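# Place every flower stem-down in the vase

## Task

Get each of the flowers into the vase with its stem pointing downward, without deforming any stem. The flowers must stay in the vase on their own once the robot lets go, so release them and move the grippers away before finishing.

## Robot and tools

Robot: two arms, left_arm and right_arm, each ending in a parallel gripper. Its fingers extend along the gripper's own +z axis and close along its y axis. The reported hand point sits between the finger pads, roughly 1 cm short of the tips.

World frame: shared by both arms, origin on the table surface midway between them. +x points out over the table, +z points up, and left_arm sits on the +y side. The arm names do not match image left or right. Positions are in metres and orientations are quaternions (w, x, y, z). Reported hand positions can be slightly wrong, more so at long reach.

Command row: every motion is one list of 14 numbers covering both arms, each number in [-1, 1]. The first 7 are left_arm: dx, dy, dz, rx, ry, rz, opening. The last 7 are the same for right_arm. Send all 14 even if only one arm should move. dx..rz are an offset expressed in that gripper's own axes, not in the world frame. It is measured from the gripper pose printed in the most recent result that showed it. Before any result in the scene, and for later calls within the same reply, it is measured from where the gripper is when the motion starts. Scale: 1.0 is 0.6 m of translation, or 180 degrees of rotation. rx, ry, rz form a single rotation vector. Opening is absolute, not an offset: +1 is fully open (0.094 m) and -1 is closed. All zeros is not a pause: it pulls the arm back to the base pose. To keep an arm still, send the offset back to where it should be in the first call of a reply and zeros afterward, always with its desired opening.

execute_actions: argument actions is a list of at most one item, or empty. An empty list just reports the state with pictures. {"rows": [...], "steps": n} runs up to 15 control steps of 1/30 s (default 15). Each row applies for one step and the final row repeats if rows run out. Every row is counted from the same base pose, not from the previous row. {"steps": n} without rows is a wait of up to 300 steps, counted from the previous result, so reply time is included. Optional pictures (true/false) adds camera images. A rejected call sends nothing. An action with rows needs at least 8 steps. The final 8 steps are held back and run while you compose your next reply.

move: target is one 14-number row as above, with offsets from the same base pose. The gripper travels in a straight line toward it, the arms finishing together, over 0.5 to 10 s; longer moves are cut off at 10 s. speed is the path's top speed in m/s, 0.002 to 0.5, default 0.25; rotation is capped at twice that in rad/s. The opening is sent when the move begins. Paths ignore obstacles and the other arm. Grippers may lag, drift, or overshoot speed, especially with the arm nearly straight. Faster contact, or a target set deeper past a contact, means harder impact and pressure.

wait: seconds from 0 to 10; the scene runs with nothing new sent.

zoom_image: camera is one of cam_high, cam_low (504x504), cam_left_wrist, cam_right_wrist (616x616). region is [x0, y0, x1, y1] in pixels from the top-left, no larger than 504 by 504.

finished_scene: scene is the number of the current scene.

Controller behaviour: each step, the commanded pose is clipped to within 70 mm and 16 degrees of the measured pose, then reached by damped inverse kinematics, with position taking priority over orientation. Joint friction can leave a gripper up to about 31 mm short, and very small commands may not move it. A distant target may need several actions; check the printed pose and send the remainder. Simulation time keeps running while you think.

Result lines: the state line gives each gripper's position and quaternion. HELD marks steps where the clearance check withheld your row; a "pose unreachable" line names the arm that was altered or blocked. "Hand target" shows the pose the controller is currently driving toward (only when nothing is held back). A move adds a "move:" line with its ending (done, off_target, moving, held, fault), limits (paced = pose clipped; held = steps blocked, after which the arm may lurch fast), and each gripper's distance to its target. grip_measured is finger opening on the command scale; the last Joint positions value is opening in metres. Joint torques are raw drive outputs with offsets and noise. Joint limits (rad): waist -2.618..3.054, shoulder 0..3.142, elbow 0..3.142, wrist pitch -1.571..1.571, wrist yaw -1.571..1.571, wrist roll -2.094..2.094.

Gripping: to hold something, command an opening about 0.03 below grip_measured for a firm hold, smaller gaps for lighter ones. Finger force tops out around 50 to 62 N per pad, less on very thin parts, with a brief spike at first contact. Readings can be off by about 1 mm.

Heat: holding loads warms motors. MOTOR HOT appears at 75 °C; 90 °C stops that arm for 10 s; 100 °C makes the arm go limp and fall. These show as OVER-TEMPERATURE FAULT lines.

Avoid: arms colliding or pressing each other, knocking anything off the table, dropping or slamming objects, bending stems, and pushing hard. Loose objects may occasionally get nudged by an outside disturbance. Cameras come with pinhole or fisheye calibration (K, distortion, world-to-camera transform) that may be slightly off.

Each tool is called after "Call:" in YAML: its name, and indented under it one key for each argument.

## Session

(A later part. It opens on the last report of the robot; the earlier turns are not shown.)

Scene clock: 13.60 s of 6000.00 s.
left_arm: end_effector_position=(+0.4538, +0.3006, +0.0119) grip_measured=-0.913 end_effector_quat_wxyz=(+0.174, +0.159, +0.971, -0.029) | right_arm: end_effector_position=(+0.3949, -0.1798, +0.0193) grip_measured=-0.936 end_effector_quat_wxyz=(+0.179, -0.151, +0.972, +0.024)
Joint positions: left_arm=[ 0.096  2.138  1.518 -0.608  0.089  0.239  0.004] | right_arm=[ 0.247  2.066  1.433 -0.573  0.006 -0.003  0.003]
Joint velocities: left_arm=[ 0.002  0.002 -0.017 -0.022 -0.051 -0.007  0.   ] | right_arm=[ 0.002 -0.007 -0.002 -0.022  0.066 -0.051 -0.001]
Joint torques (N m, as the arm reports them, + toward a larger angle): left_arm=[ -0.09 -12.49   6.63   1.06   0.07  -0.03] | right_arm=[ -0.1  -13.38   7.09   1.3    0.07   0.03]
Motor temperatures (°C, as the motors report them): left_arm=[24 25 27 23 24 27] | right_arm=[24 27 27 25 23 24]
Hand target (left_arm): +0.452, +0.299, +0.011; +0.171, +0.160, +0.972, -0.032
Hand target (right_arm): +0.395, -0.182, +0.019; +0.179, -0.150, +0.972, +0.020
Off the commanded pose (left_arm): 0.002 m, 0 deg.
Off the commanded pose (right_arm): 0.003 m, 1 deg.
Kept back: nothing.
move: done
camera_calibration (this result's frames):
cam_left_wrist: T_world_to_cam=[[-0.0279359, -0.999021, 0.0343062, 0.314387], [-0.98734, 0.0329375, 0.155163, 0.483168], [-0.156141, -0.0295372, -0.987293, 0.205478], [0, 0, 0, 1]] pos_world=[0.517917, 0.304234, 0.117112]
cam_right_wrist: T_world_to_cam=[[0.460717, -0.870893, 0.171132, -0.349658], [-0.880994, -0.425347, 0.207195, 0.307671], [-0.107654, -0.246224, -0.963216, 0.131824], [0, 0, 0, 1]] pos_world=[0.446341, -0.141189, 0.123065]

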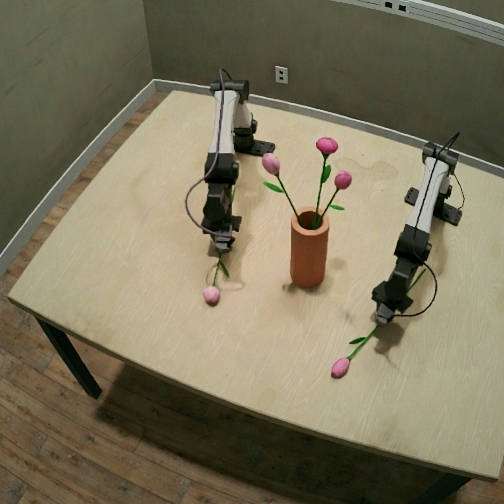

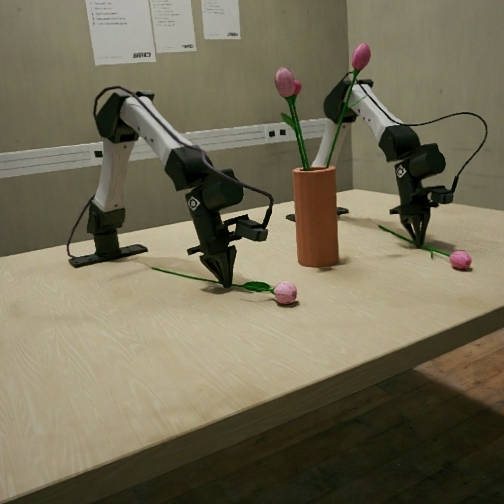

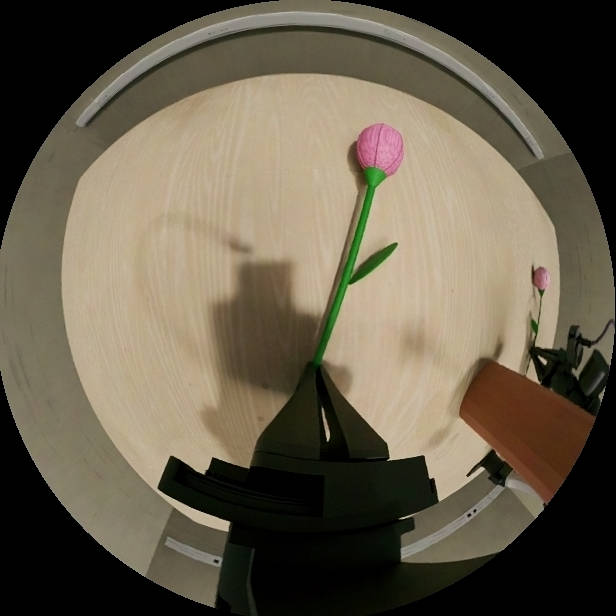

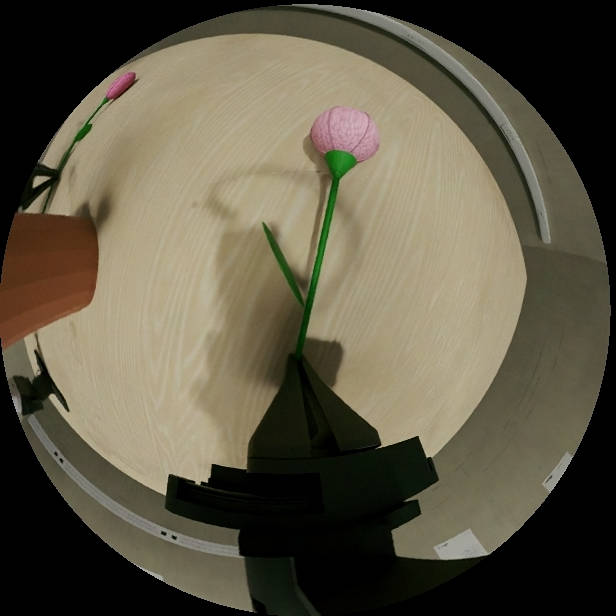

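Call:
move:
  target: [-0.047,0,-0.125,0,0,0,-0.945,-0.047,0,-0.125,0,0,0,-0.968]
  speed: 0.12

Scene clock: 15.13 s of 6000.00 s.
left_arm: end_effector_position=(+0.4479, +0.3010, +0.0805) grip_measured=-0.919 end_effector_quat_wxyz=(+0.162, +0.159, +0.973, -0.030) | right_arm: end_effector_position=(+0.3915, -0.1807, +0.0875) grip_measured=-0.947 end_effector_quat_wxyz=(+0.166, -0.152, +0.974, +0.023)
Joint positions: left_arm=[ 0.096  2.067  1.698 -0.883  0.089  0.239  0.004] | right_arm=[ 0.247  2.006  1.634 -0.862  0.005 -0.003  0.003]
Joint velocities: left_arm=[-0.017 -0.007 -0.012  0.022  0.051  0.022  0.001] | right_arm=[-0.002 -0.012 -0.002 -0.022 -0.022  0.007  0.001]
Joint torques (N m, as the arm reports them, + toward a larger angle): left_arm=[  0.06 -12.99   8.72   0.98   0.04  -0.02] | right_arm=[  0.27 -14.25   8.87   1.17  -0.03   0.04]
Motor temperatures (°C, as the motors report them): left_arm=[24 26 27 23 24 27] | right_arm=[24 28 28 25 23 24]
Hand target (left_arm): +0.453, +0.301, +0.092; +0.174, +0.159, +0.971, -0.029
Hand target (right_arm): +0.395, -0.179, +0.100; +0.180, -0.151, +0.972, +0.025
Off the commanded pose (left_arm): 0.013 m, 1 deg.
Off the commanded pose (right_arm): 0.012 m, 2 deg.
Kept back: nothing.
move: off_target (left_arm, right_arm)
camera_calibration (this result's frames):
cam_left_wrist: T_world_to_cam=[[-0.0271128, -0.999078, 0.0332791, 0.312012], [-0.983267, 0.0326534, 0.179217, 0.463066], [-0.180139, -0.0278632, -0.983247, 0.282149], [0, 0, 0, 1]] pos_world=[0.514603, 0.304465, 0.18405]
cam_right_wrist: T_world_to_cam=[[0.465517, -0.869488, 0.165179, -0.361623], [-0.874985, -0.42409, 0.233558, 0.285732], [-0.133025, -0.253254, -0.95821, 0.205157], [0, 0, 0, 1]] pos_world=[0.445644, -0.141294, 0.189581]

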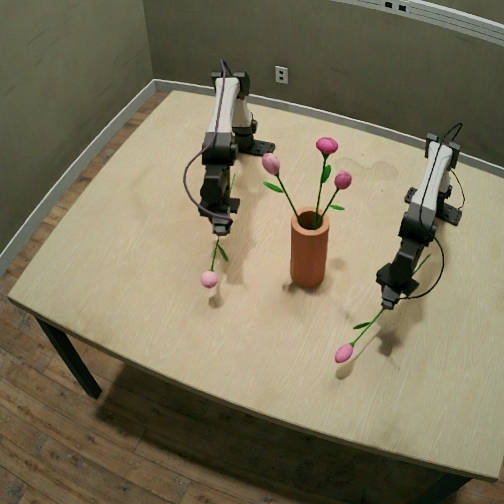

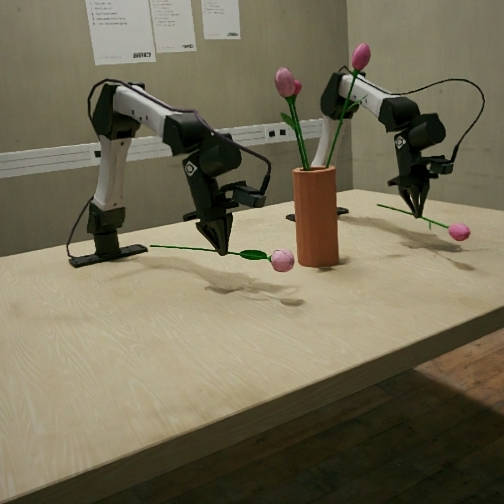

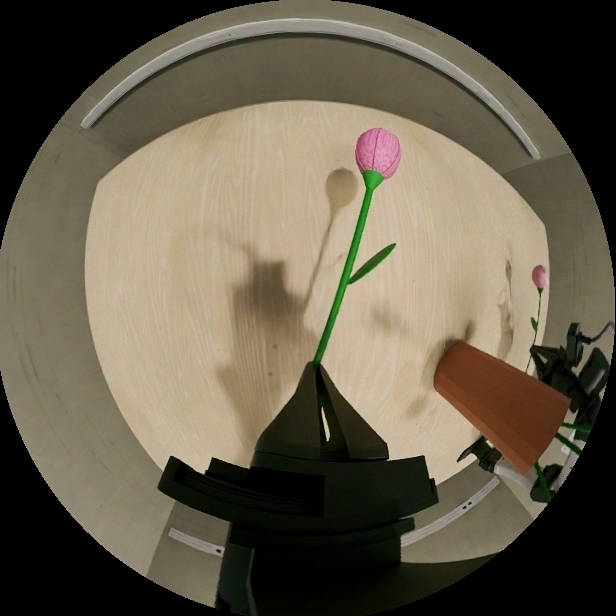

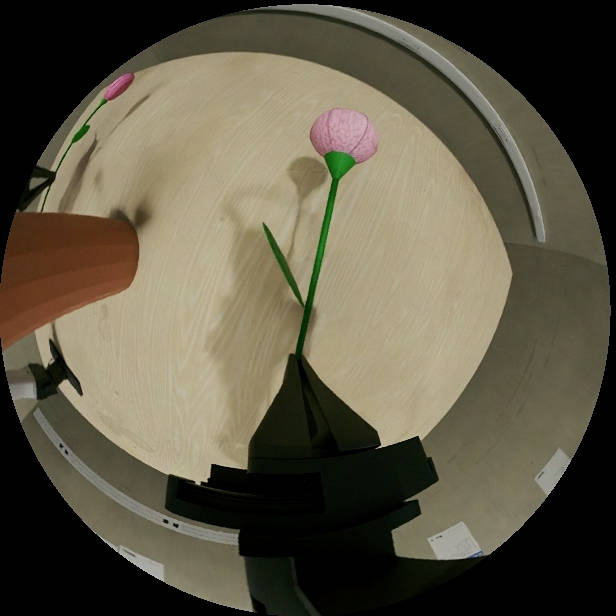

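Call:
move:
  target: [-0.092,0.042,-0.69,0,-0.578,0,-0.945,-0.115,0.02,-0.683,0,-0.578,0,-0.968]
  speed: 0.35

Scene clock: 18.97 s of 6000.00 s.
left_arm: end_effector_position=(+0.3766, +0.3541, +0.4773) grip_measured=-0.919 end_effector_quat_wxyz=(+0.862, +0.070, +0.480, -0.149) | right_arm: end_effector_position=(+0.3206, -0.1890, +0.4890) grip_measured=-0.947 end_effector_quat_wxyz=(+0.864, -0.080, +0.482, +0.125)
Joint positions: left_arm=[ 0.356  1.32   0.977  0.963  0.424 -0.312  0.004] | right_arm=[ 0.298  1.227  0.98   0.798  0.042 -0.047  0.003]
Joint velocities: left_arm=[-0.007 -0.002  0.007 -0.007  0.037 -0.037 -0.001] | right_arm=[ 0.012  0.017  0.012  0.066 -0.037  0.007  0.   ]
Joint torques (N m, as the arm reports them, + toward a larger angle): left_arm=[ 0.18 -3.85  9.08  1.5  -0.2  -0.08] | right_arm=[ 0.95 -3.84 10.44  2.1   0.07 -0.01]
Motor temperatures (°C, as the motors report them): left_arm=[24 26 27 24 24 27] | right_arm=[24 29 28 26 23 24]
Hand target (left_arm): +0.378, +0.358, +0.485; +0.868, +0.066, +0.470, -0.146
Hand target (right_arm): +0.320, -0.186, +0.500; +0.871, -0.079, +0.468, +0.125
Off the commanded pose (left_arm): 0.013 m, 1 deg.
Off the commanded pose (right_arm): 0.008 m, 2 deg.
Kept back: nothing.
move: off_target (left_arm)
camera_calibration (this result's frames):
cam_left_wrist: T_world_to_cam=[[-0.394087, -0.868368, 0.301052, 0.314008], [-0.0618245, -0.301772, -0.951373, 0.631116], [0.916991, -0.393536, 0.0652379, -0.123109], [0, 0, 0, 1]] pos_world=[0.275654, 0.41468, 0.513925]
cam_right_wrist: T_world_to_cam=[[0.097281, -0.98242, 0.159336, -0.302582], [0.0241783, -0.157715, -0.987189, 0.485474], [0.994963, 0.0998871, 0.00841059, -0.189247], [0, 0, 0, 1]] pos_world=[0.205991, -0.201793, 0.529058]

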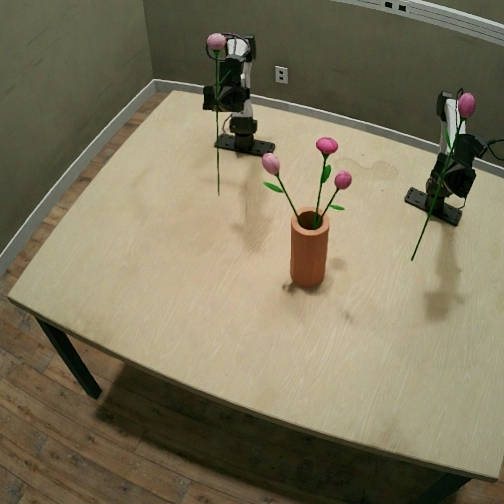

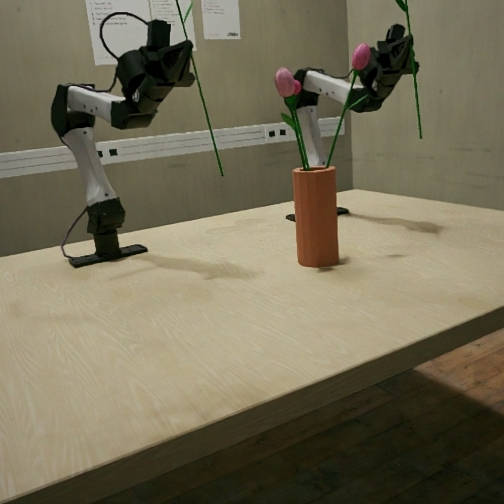

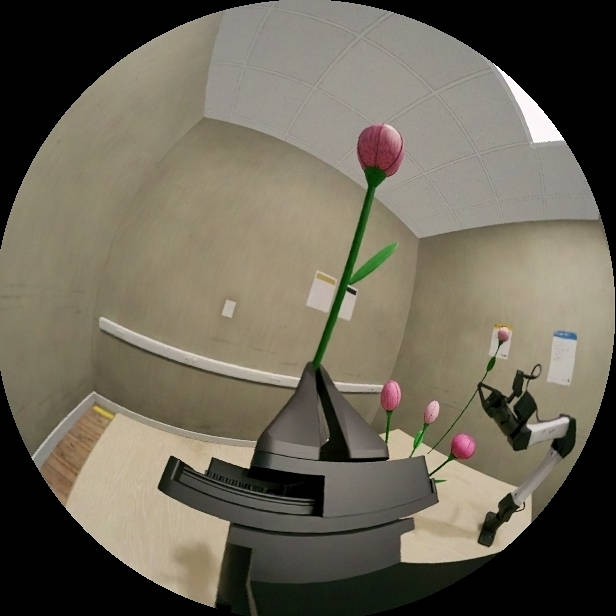

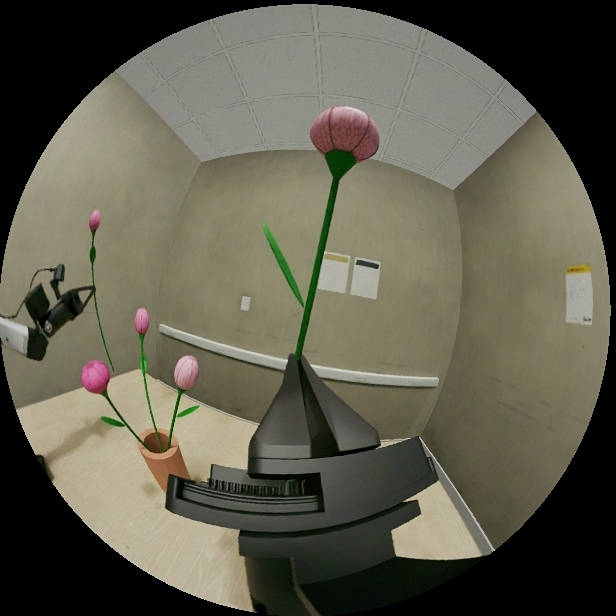

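Call:
move:
  target: [-0.033,-0.24,-0.048,0.221,0.006,-0.138,-0.945,-0.055,0.245,0.061,-0.156,-0.003,0.096,-0.968]
  speed: 0.25

Call:
zoom_image:
  camera: "cam_high"
  region: [240, 100, 400, 260]

Call:
zoom_image:
  camera: "cam_low"
  region: [230, 30, 390, 190]

Scene clock: 22.40 s of 6000.00 s.
left_arm: end_effector_position=(+0.2930, +0.2321, +0.4899) grip_measured=-0.919 end_effector_quat_wxyz=(+0.739, +0.255, +0.407, -0.473) | right_arm: end_effector_position=(+0.2912, -0.0512, +0.5323) grip_measured=-0.947 end_effector_quat_wxyz=(+0.798, -0.207, +0.439, +0.358)
Joint positions: left_arm=[ 0.22   1.37   0.977  1.43   0.896 -0.932  0.004] | right_arm=[ 0.51   1.416  1.282  0.711 -0.247  0.138  0.003]
Joint velocities: left_arm=[-0.017 -0.007 -0.002 -0.081 -0.066 -0.022 -0.001] | right_arm=[ 0.002 -0.012 -0.007  0.022  0.051  0.037 -0.   ]
Joint torques (N m, as the arm reports them, + toward a larger angle): left_arm=[-0.5  -3.59  5.85  0.73 -0.25 -0.08] | right_arm=[ 0.79 -5.75  9.7   1.8  -0.07  0.13]
Motor temperatures (°C, as the motors report them): left_arm=[24 26 28 24 24 27] | right_arm=[24 29 29 26 23 24]
Hand target (left_arm): +0.297, +0.229, +0.482; +0.730, +0.256, +0.413, -0.480
Hand target (right_arm): +0.292, -0.045, +0.535; +0.794, -0.210, +0.437, +0.366
Off the commanded pose (left_arm): 0.009 m, 1 deg.
Off the commanded pose (right_arm): 0.008 m, 1 deg.
Kept back: nothing.
move: done
camera_calibration (this result's frames):
cam_left_wrist: T_world_to_cam=[[-0.903883, -0.318161, 0.285952, 0.200427], [-0.243135, -0.167901, -0.955351, 0.625163], [0.351967, -0.93305, 0.0744066, 0.190957], [0, 0, 0, 1]] pos_world=[0.265951, 0.346906, 0.525729]
cam_right_wrist: T_world_to_cam=[[0.599901, -0.784711, 0.156036, -0.305761], [0.106336, -0.115096, -0.987646, 0.529126], [0.792976, 0.609082, 0.0143968, -0.0924254], [0, 0, 0, 1]] pos_world=[0.200452, -0.122739, 0.57163]

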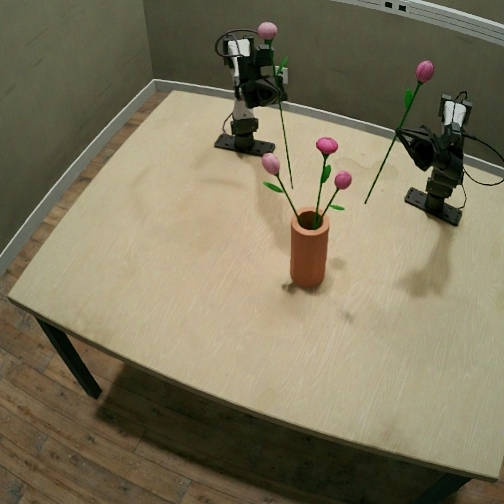

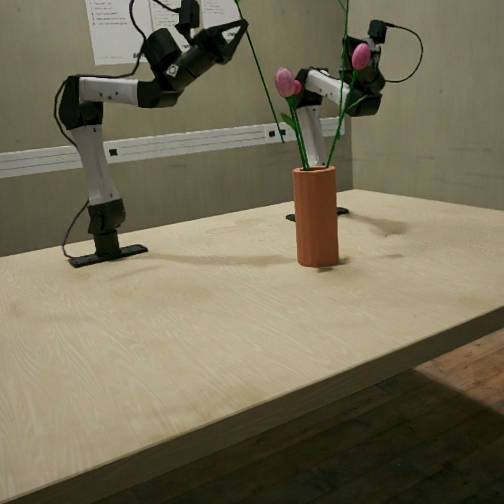

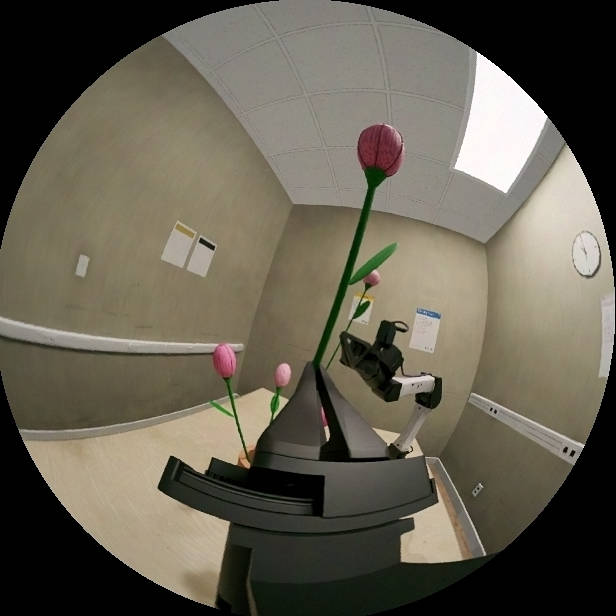

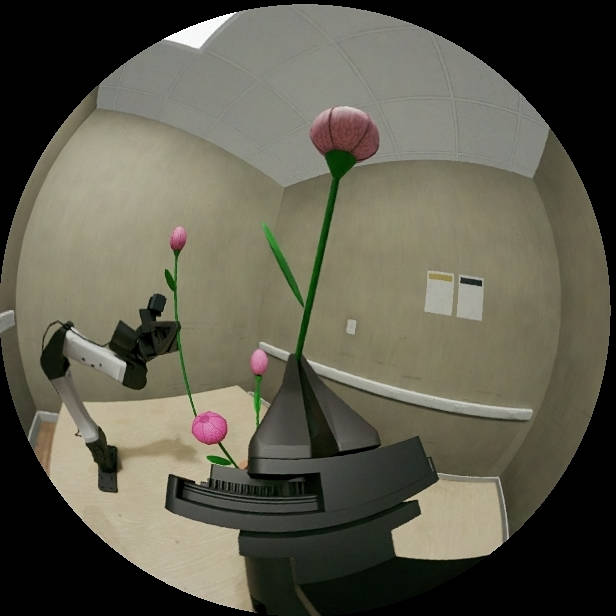

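Region (240, 100, 400, 260) of cam_high's 504x504 image, scaled by 3.150, with more detail than that image has.

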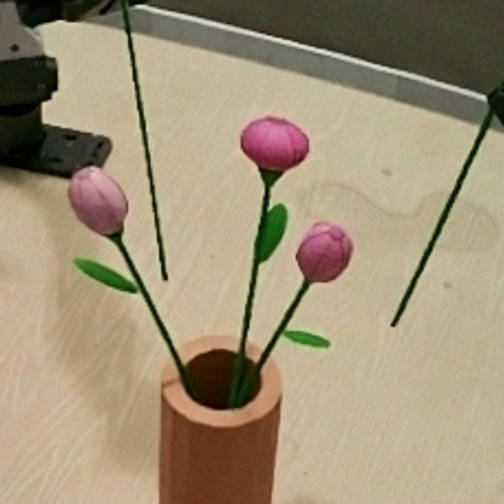

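Region (230, 30, 390, 190) of cam_low's 504x504 image, scaled by 3.150, with more detail than that image has.

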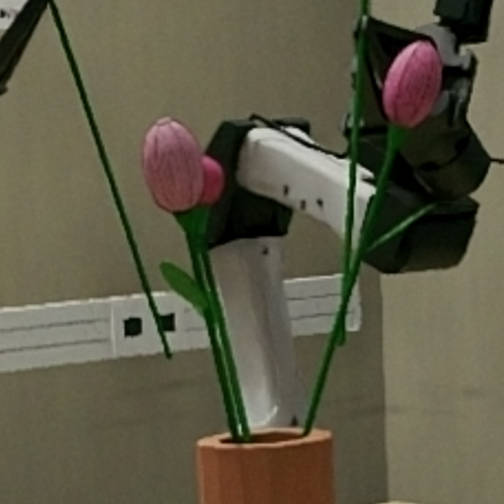

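Call:
move:
  target: [0,0,0,0,0.044,0,-0.945,0.11,0.03,0.082,0,0.044,0,-0.968]
  speed: 0.12

Call:
zoom_image:
  camera: "cam_high"
  region: [240, 100, 400, 260]

Call:
zoom_image:
  camera: "cam_low"
  region: [230, 30, 390, 190]

Scene clock: 24.60 s of 6000.00 s.
left_arm: end_effector_position=(+0.3000, +0.2313, +0.4778) grip_measured=-0.919 end_effector_quat_wxyz=(+0.701, +0.275, +0.466, -0.464) | right_arm: end_effector_position=(+0.3272, +0.0149, +0.4974) grip_measured=-0.947 end_effector_quat_wxyz=(+0.762, -0.232, +0.496, +0.347)
Joint positions: left_arm=[ 0.254  1.334  1.008  1.232  1.017 -0.878  0.004] | right_arm=[ 0.604  1.608  1.451  0.578 -0.184  0.071  0.003]
Joint velocities: left_arm=[-0.027 -0.017  0.002  0.007 -0.066 -0.037  0.001] | right_arm=[ 0.022 -0.012  0.002 -0.007 -0.037 -0.007  0.   ]
Joint torques (N m, as the arm reports them, + toward a larger angle): left_arm=[ 0.48 -6.29  8.61  0.75 -0.25  0.04] | right_arm=[ 0.59 -8.59  9.9   1.98  0.14 -0.04]
Motor temperatures (°C, as the motors report them): left_arm=[24 26 28 24 24 27] | right_arm=[24 29 30 27 23 24]
Hand target (left_arm): +0.292, +0.232, +0.490; +0.709, +0.287, +0.457, -0.454
Hand target (right_arm): +0.328, +0.018, +0.501; +0.765, -0.230, +0.493, +0.344
Off the commanded pose (left_arm): 0.014 m, 2 deg.
Off the commanded pose (right_arm): 0.006 m, 1 deg.
Kept back: nothing.
move: off_target (left_arm)
camera_calibration (this result's frames):
cam_left_wrist: T_world_to_cam=[[-0.877098, -0.345351, 0.333815, 0.185266], [-0.334265, -0.0601933, -0.940555, 0.610511], [0.344915, -0.936541, -0.0626434, 0.257039], [0, 0, 0, 1]] pos_world=[0.277913, 0.341458, 0.528476]
cam_right_wrist: T_world_to_cam=[[0.621406, -0.763384, 0.176349, -0.287502], [0.00974852, -0.21753, -0.976005, 0.525807], [0.783428, 0.608214, -0.127733, -0.0868901], [0, 0, 0, 1]] pos_world=[0.241602, -0.0522478, 0.552792]

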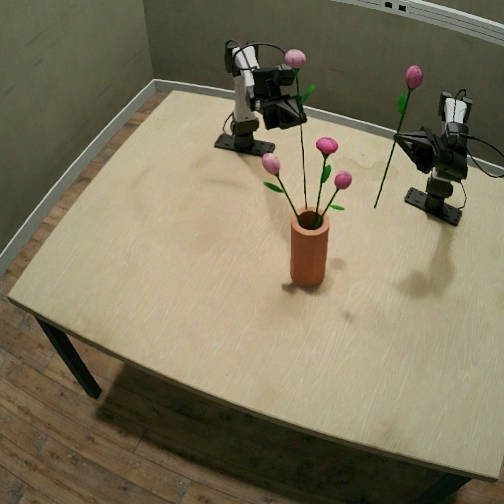

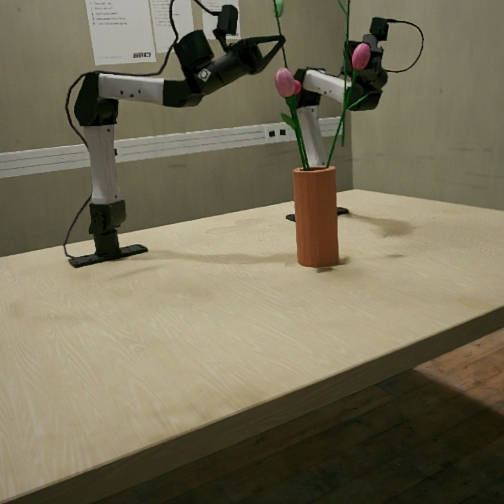

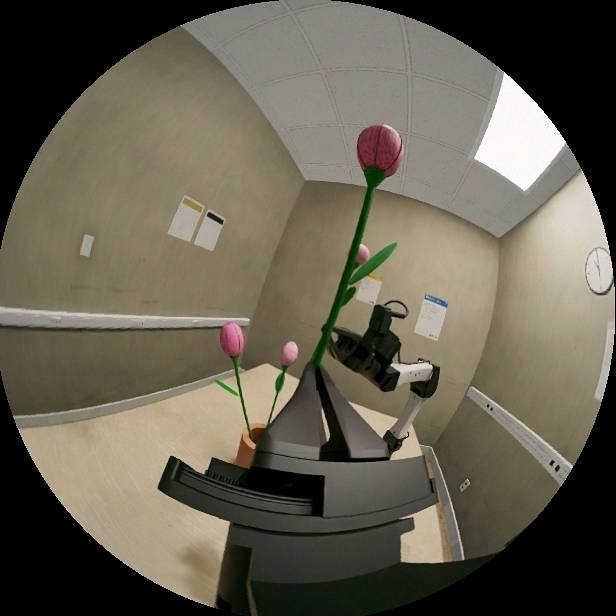

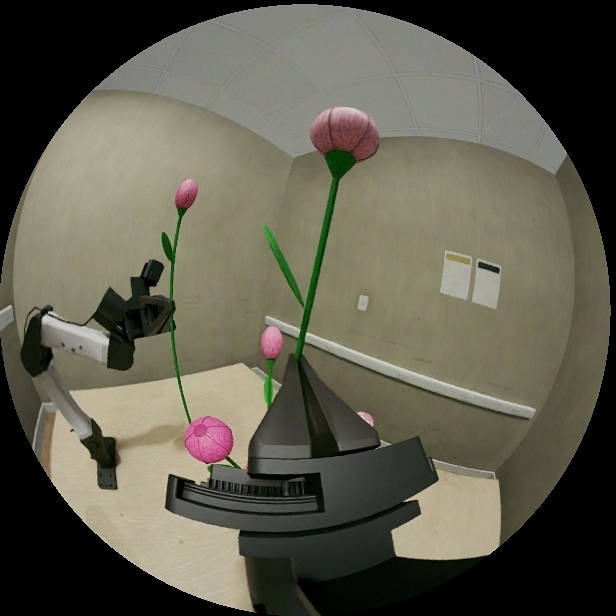

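Region (240, 100, 400, 260) of cam_high's 504x504 image, scaled by 3.150, with more detail than that image has.

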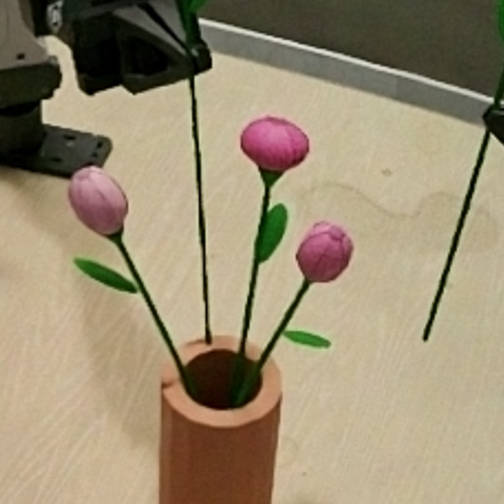

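Region (230, 30, 390, 190) of cam_low's 504x504 image, scaled by 3.150, with more detail than that image has.

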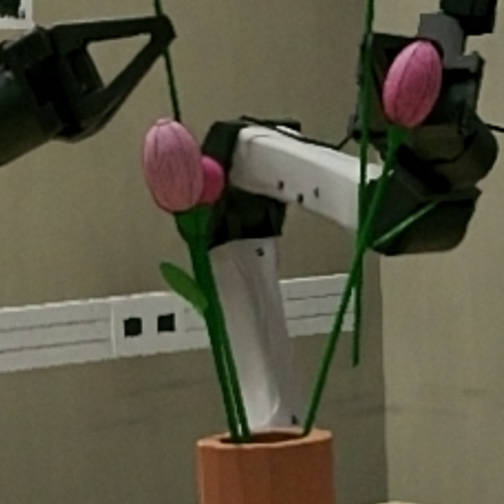

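Call:
move:
  target: [0,0,0,0,0,0,-0.945,0.08,-0.004,-0.005,0,0,0,-0.968]
  speed: 0.06

Call:
zoom_image:
  camera: "cam_high"
  region: [240, 100, 400, 260]

Call:
zoom_image:
  camera: "cam_low"
  region: [230, 30, 390, 190]

Scene clock: 26.40 s of 6000.00 s.
left_arm: end_effector_position=(+0.3002, +0.2312, +0.4774) grip_measured=-0.919 end_effector_quat_wxyz=(+0.701, +0.275, +0.467, -0.464) | right_arm: end_effector_position=(+0.3366, +0.0220, +0.4629) grip_measured=-0.947 end_effector_quat_wxyz=(+0.765, -0.230, +0.491, +0.347)
Joint positions: left_arm=[ 0.254  1.334  1.008  1.23   1.018 -0.876  0.004] | right_arm=[ 0.604  1.656  1.354  0.734 -0.183  0.071  0.003]
Joint velocities: left_arm=[-0.012  0.012 -0.002  0.022  0.022 -0.022  0.   ] | right_arm=[-0.002  0.002  0.002  0.007  0.081 -0.022 -0.   ]
Joint torques (N m, as the arm reports them, + toward a larger angle): left_arm=[-0.02 -4.88  6.74  0.85 -0.33 -0.03] | right_arm=[ 0.45 -9.19  6.63  2.21  0.04  0.03]
Motor temperatures (°C, as the motors report them): left_arm=[24 26 28 24 24 27] | right_arm=[24 29 30 27 23 24]
Hand target (left_arm): +0.300, +0.231, +0.478; +0.701, +0.275, +0.466, -0.464
Hand target (right_arm): +0.339, +0.025, +0.452; +0.762, -0.232, +0.496, +0.346
Off the commanded pose (left_arm): 0.000 m, 0 deg.
Off the commanded pose (right_arm): 0.012 m, 1 deg.
Kept back: nothing.
move: off_target (right_arm)
camera_calibration (this result's frames):
cam_left_wrist: T_world_to_cam=[[-0.876626, -0.345707, 0.334684, 0.185118], [-0.335672, -0.0589752, -0.940131, 0.610149], [0.344748, -0.936487, -0.064345, 0.257701], [0, 0, 0, 1]] pos_world=[0.278247, 0.341314, 0.528246]
cam_right_wrist: T_world_to_cam=[[0.6191, -0.765201, 0.176589, -0.281057], [0.0187367, -0.210408, -0.977434, 0.491007], [0.785089, 0.608438, -0.115926, -0.109022], [0, 0, 0, 1]] pos_world=[0.250394, -0.0454206, 0.51692]

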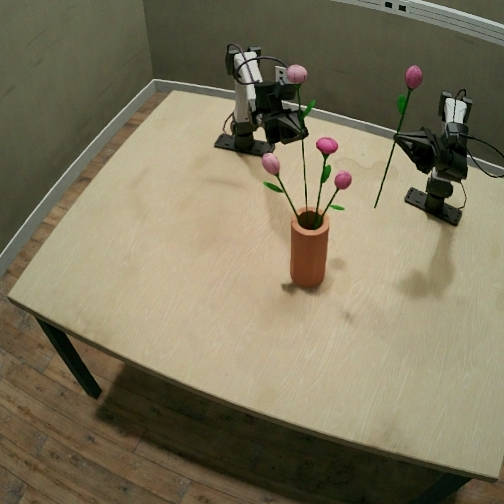

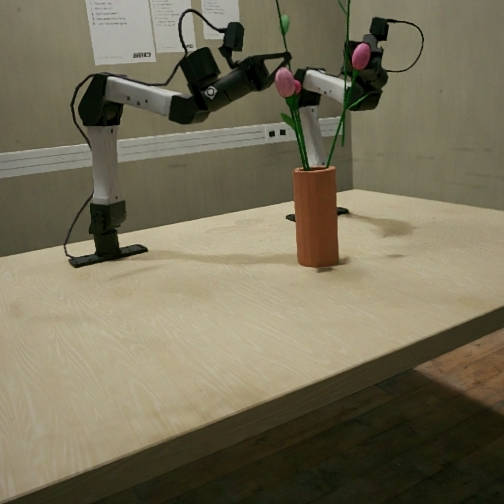

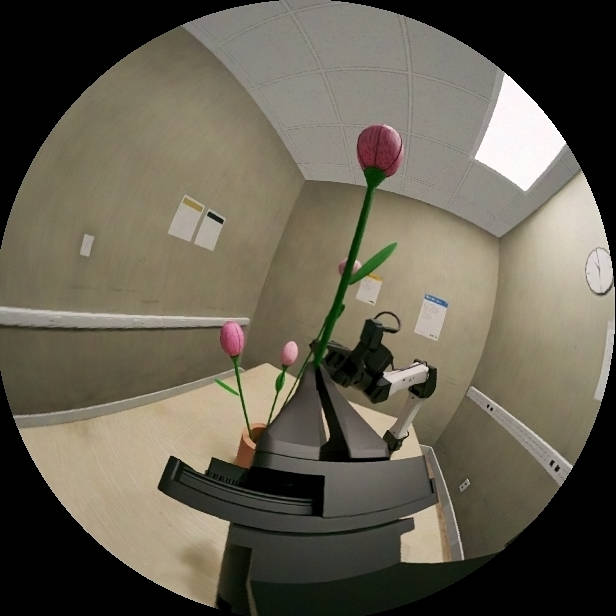

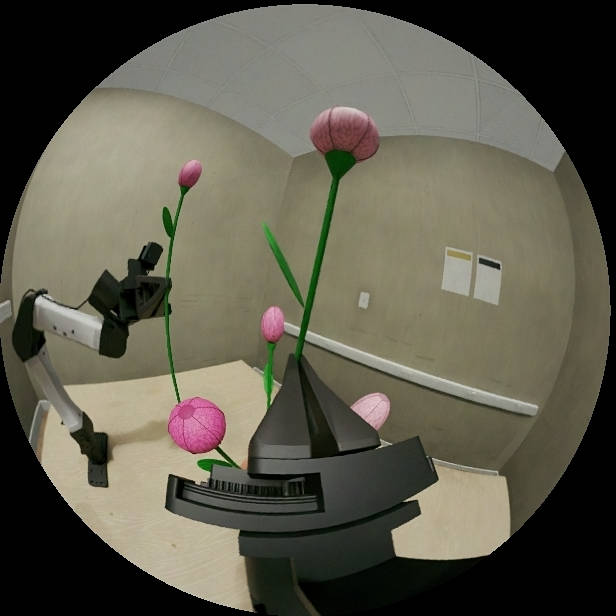

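Region (240, 100, 400, 260) of cam_high's 504x504 image, scaled by 3.150, with more detail than that image has.

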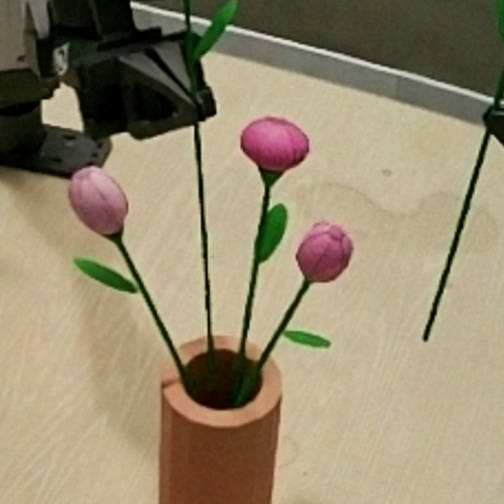

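Region (230, 30, 390, 190) of cam_low's 504x504 image, scaled by 3.150, with more detail than that image has.

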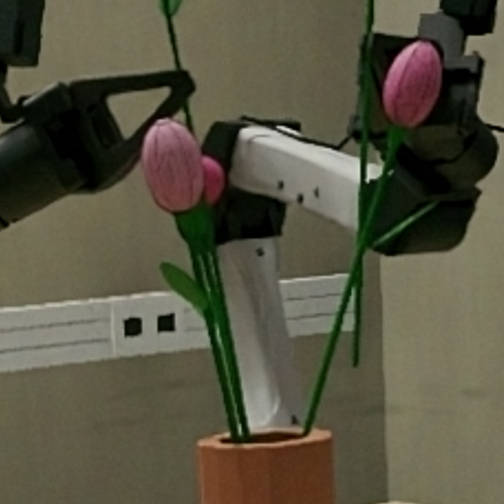

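Call:
move:
  target: [0,0,0,0,0,0,-0.945,0.16,0.006,-0.048,0,0.006,0,-0.968]
  speed: 0.08

Call:
zoom_image:
  camera: "cam_high"
  region: [240, 100, 400, 260]

Call:
zoom_image:
  camera: "cam_low"
  region: [230, 30, 390, 190]

Scene clock: 28.63 s of 6000.00 s.
left_arm: end_effector_position=(+0.3002, +0.2312, +0.4774) grip_measured=-0.919 end_effector_quat_wxyz=(+0.701, +0.275, +0.467, -0.464) | right_arm: end_effector_position=(+0.3421, +0.0305, +0.3732) grip_measured=-0.947 end_effector_quat_wxyz=(+0.762, -0.233, +0.494, +0.347)
Joint positions: left_arm=[ 0.254  1.334  1.008  1.23   1.018 -0.876  0.004] | right_arm=[ 0.611  1.765  1.121  1.066 -0.181  0.068  0.003]
Joint velocities: left_arm=[-0.007  0.002 -0.002 -0.007 -0.066  0.051 -0.   ] | right_arm=[ 0.007 -0.002  0.017  0.007  0.022  0.007  0.001]
Joint torques (N m, as the arm reports them, + toward a larger angle): left_arm=[-0.02 -4.87  6.73  0.83 -0.32 -0.02] | right_arm=[ 1.02 -9.82  6.23  2.22  0.13 -0.03]
Motor temperatures (°C, as the motors report them): left_arm=[24 26 28 24 24 27] | right_arm=[24 29 30 27 23 24]
Hand target (left_arm): +0.300, +0.231, +0.477; +0.701, +0.275, +0.467, -0.464
Hand target (right_arm): +0.341, +0.034, +0.363; +0.761, -0.234, +0.498, +0.345
Off the commanded pose (left_arm): 0.000 m, 0 deg.
Off the commanded pose (right_arm): 0.010 m, 1 deg.
Kept back: nothing.
move: done
camera_calibration (this result's frames):
cam_left_wrist: T_world_to_cam=[[-0.876626, -0.345707, 0.334684, 0.185118], [-0.335672, -0.0589752, -0.940131, 0.610149], [0.344748, -0.936487, -0.064345, 0.257701], [0, 0, 0, 1]] pos_world=[0.278247, 0.341314, 0.528246]
cam_right_wrist: T_world_to_cam=[[0.623241, -0.761615, 0.177519, -0.264096], [0.0129282, -0.216933, -0.976101, 0.406741], [0.781923, 0.610641, -0.125355, -0.124375], [0, 0, 0, 1]] pos_world=[0.256588, -0.036956, 0.428311]

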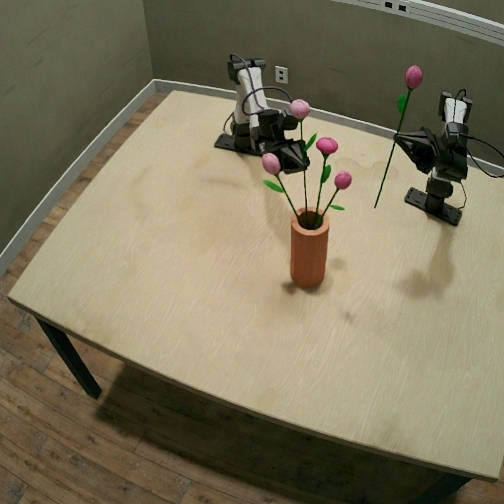

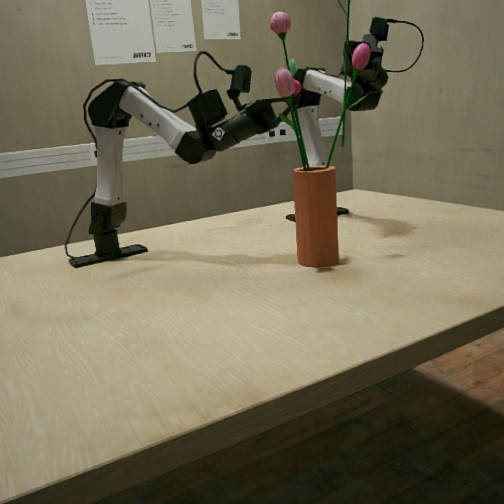

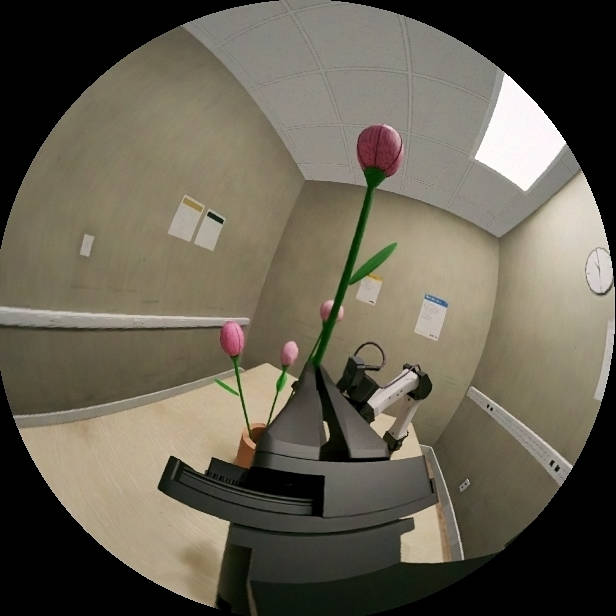

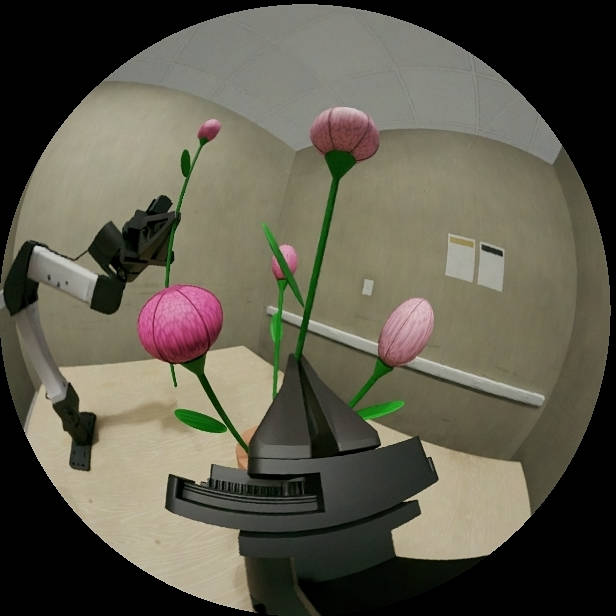

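Region (240, 100, 400, 260) of cam_high's 504x504 image, scaled by 3.150, with more detail than that image has.

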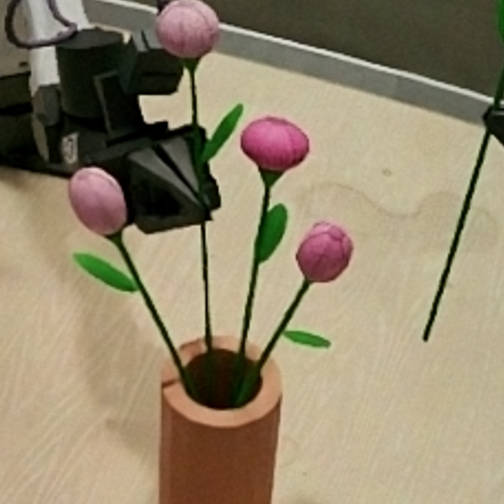

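Region (230, 30, 390, 190) of cam_low's 504x504 image, scaled by 3.150, with more detail than that image has.

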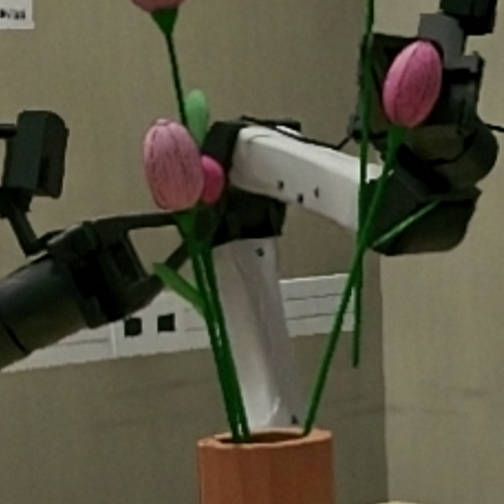

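Call:
move:
  target: [0.041,0.013,0.125,-0.04,-0.002,0.018,-0.945,0.123,0,-0.031,0,0.004,0,-0.968]
  speed: 0.08

Call:
zoom_image:
  camera: "cam_high"
  region: [240, 100, 400, 260]

Call:
zoom_image:
  camera: "cam_low"
  region: [230, 30, 390, 190]

Scene clock: 30.70 s of 6000.00 s.
left_arm: end_effector_position=(+0.3364, +0.1645, +0.4776) grip_measured=-0.919 end_effector_quat_wxyz=(+0.725, +0.245, +0.491, -0.415) | right_arm: end_effector_position=(+0.3515, +0.0379, +0.3073) grip_measured=-0.947 end_effector_quat_wxyz=(+0.761, -0.233, +0.495, +0.347)
Joint positions: left_arm=[-0.029  1.348  1.106  0.793  0.709 -0.437  0.004] | right_arm=[ 0.611  1.932  1.044  1.307 -0.181  0.068  0.003]
Joint velocities: left_arm=[-0.007  0.002 -0.007  0.037 -0.022  0.037 -0.   ] | right_arm=[-0.032 -0.012  0.022  0.037 -0.007 -0.037 -0.   ]
Joint torques (N m, as the arm reports them, + toward a larger angle): left_arm=[-0.5  -4.32  9.35  1.37 -0.27  0.05] | right_arm=[  0.64 -10.79   5.43   2.21   0.09  -0.01]
Motor temperatures (°C, as the motors report them): left_arm=[24 26 29 24 24 27] | right_arm=[24 29 30 28 23 24]
Hand target (left_arm): +0.340, +0.163, +0.484; +0.730, +0.244, +0.487, -0.412
Hand target (right_arm): +0.350, +0.039, +0.298; +0.759, -0.235, +0.499, +0.346
Off the commanded pose (left_arm): 0.009 m, 1 deg.
Off the commanded pose (right_arm): 0.009 m, 1 deg.
Kept back: nothing.
move: done
camera_calibration (this result's frames):
cam_left_wrist: T_world_to_cam=[[-0.819491, -0.462083, 0.338988, 0.191598], [-0.336281, -0.0912495, -0.937331, 0.622667], [0.464057, -0.88213, -0.0806116, 0.1415], [0, 0, 0, 1]] pos_world=[0.30074, 0.270173, 0.530102]
cam_right_wrist: T_world_to_cam=[[0.623719, -0.761237, 0.177465, -0.252749], [0.0103025, -0.219014, -0.975667, 0.344786], [0.781581, 0.61037, -0.12876, -0.143317], [0, 0, 0, 1]] pos_world=[0.266106, -0.0294122, 0.362797]

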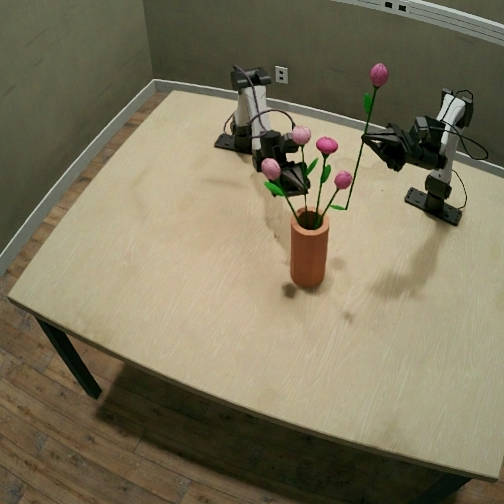

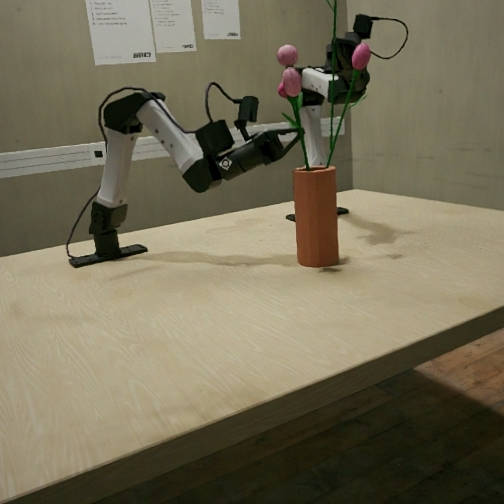

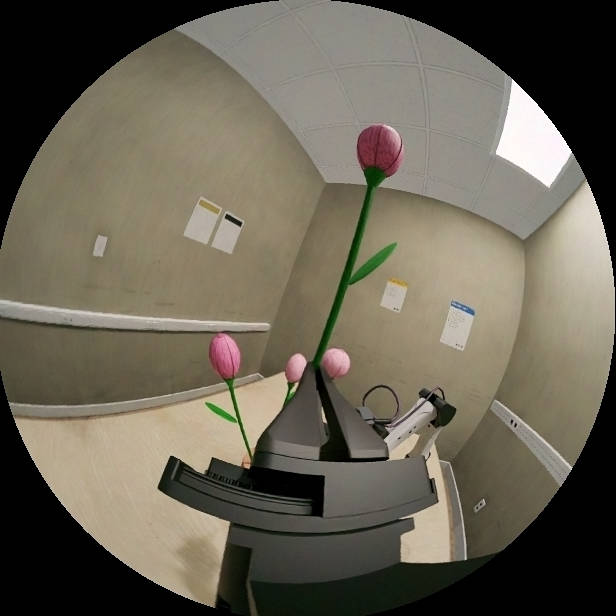

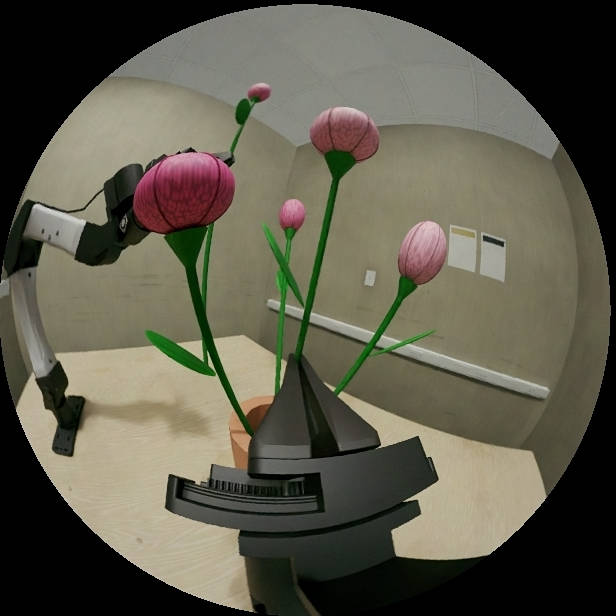

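Region (240, 100, 400, 260) of cam_high's 504x504 image, scaled by 3.150, with more detail than that image has.

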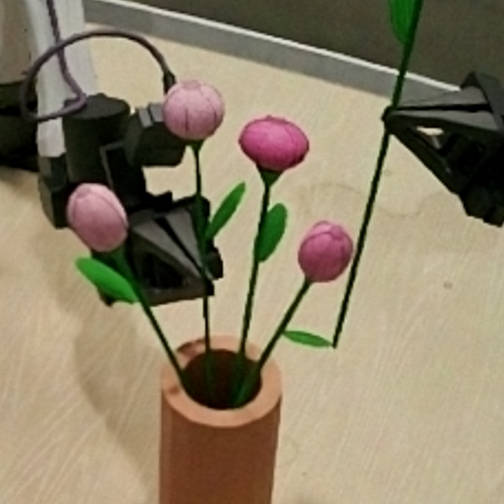

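Region (230, 30, 390, 190) of cam_low's 504x504 image, scaled by 3.150, with more detail than that image has.

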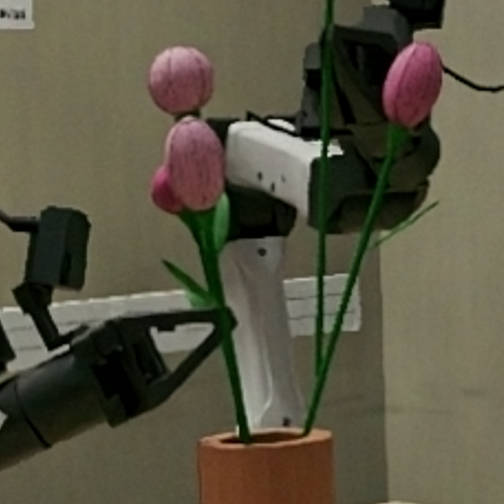

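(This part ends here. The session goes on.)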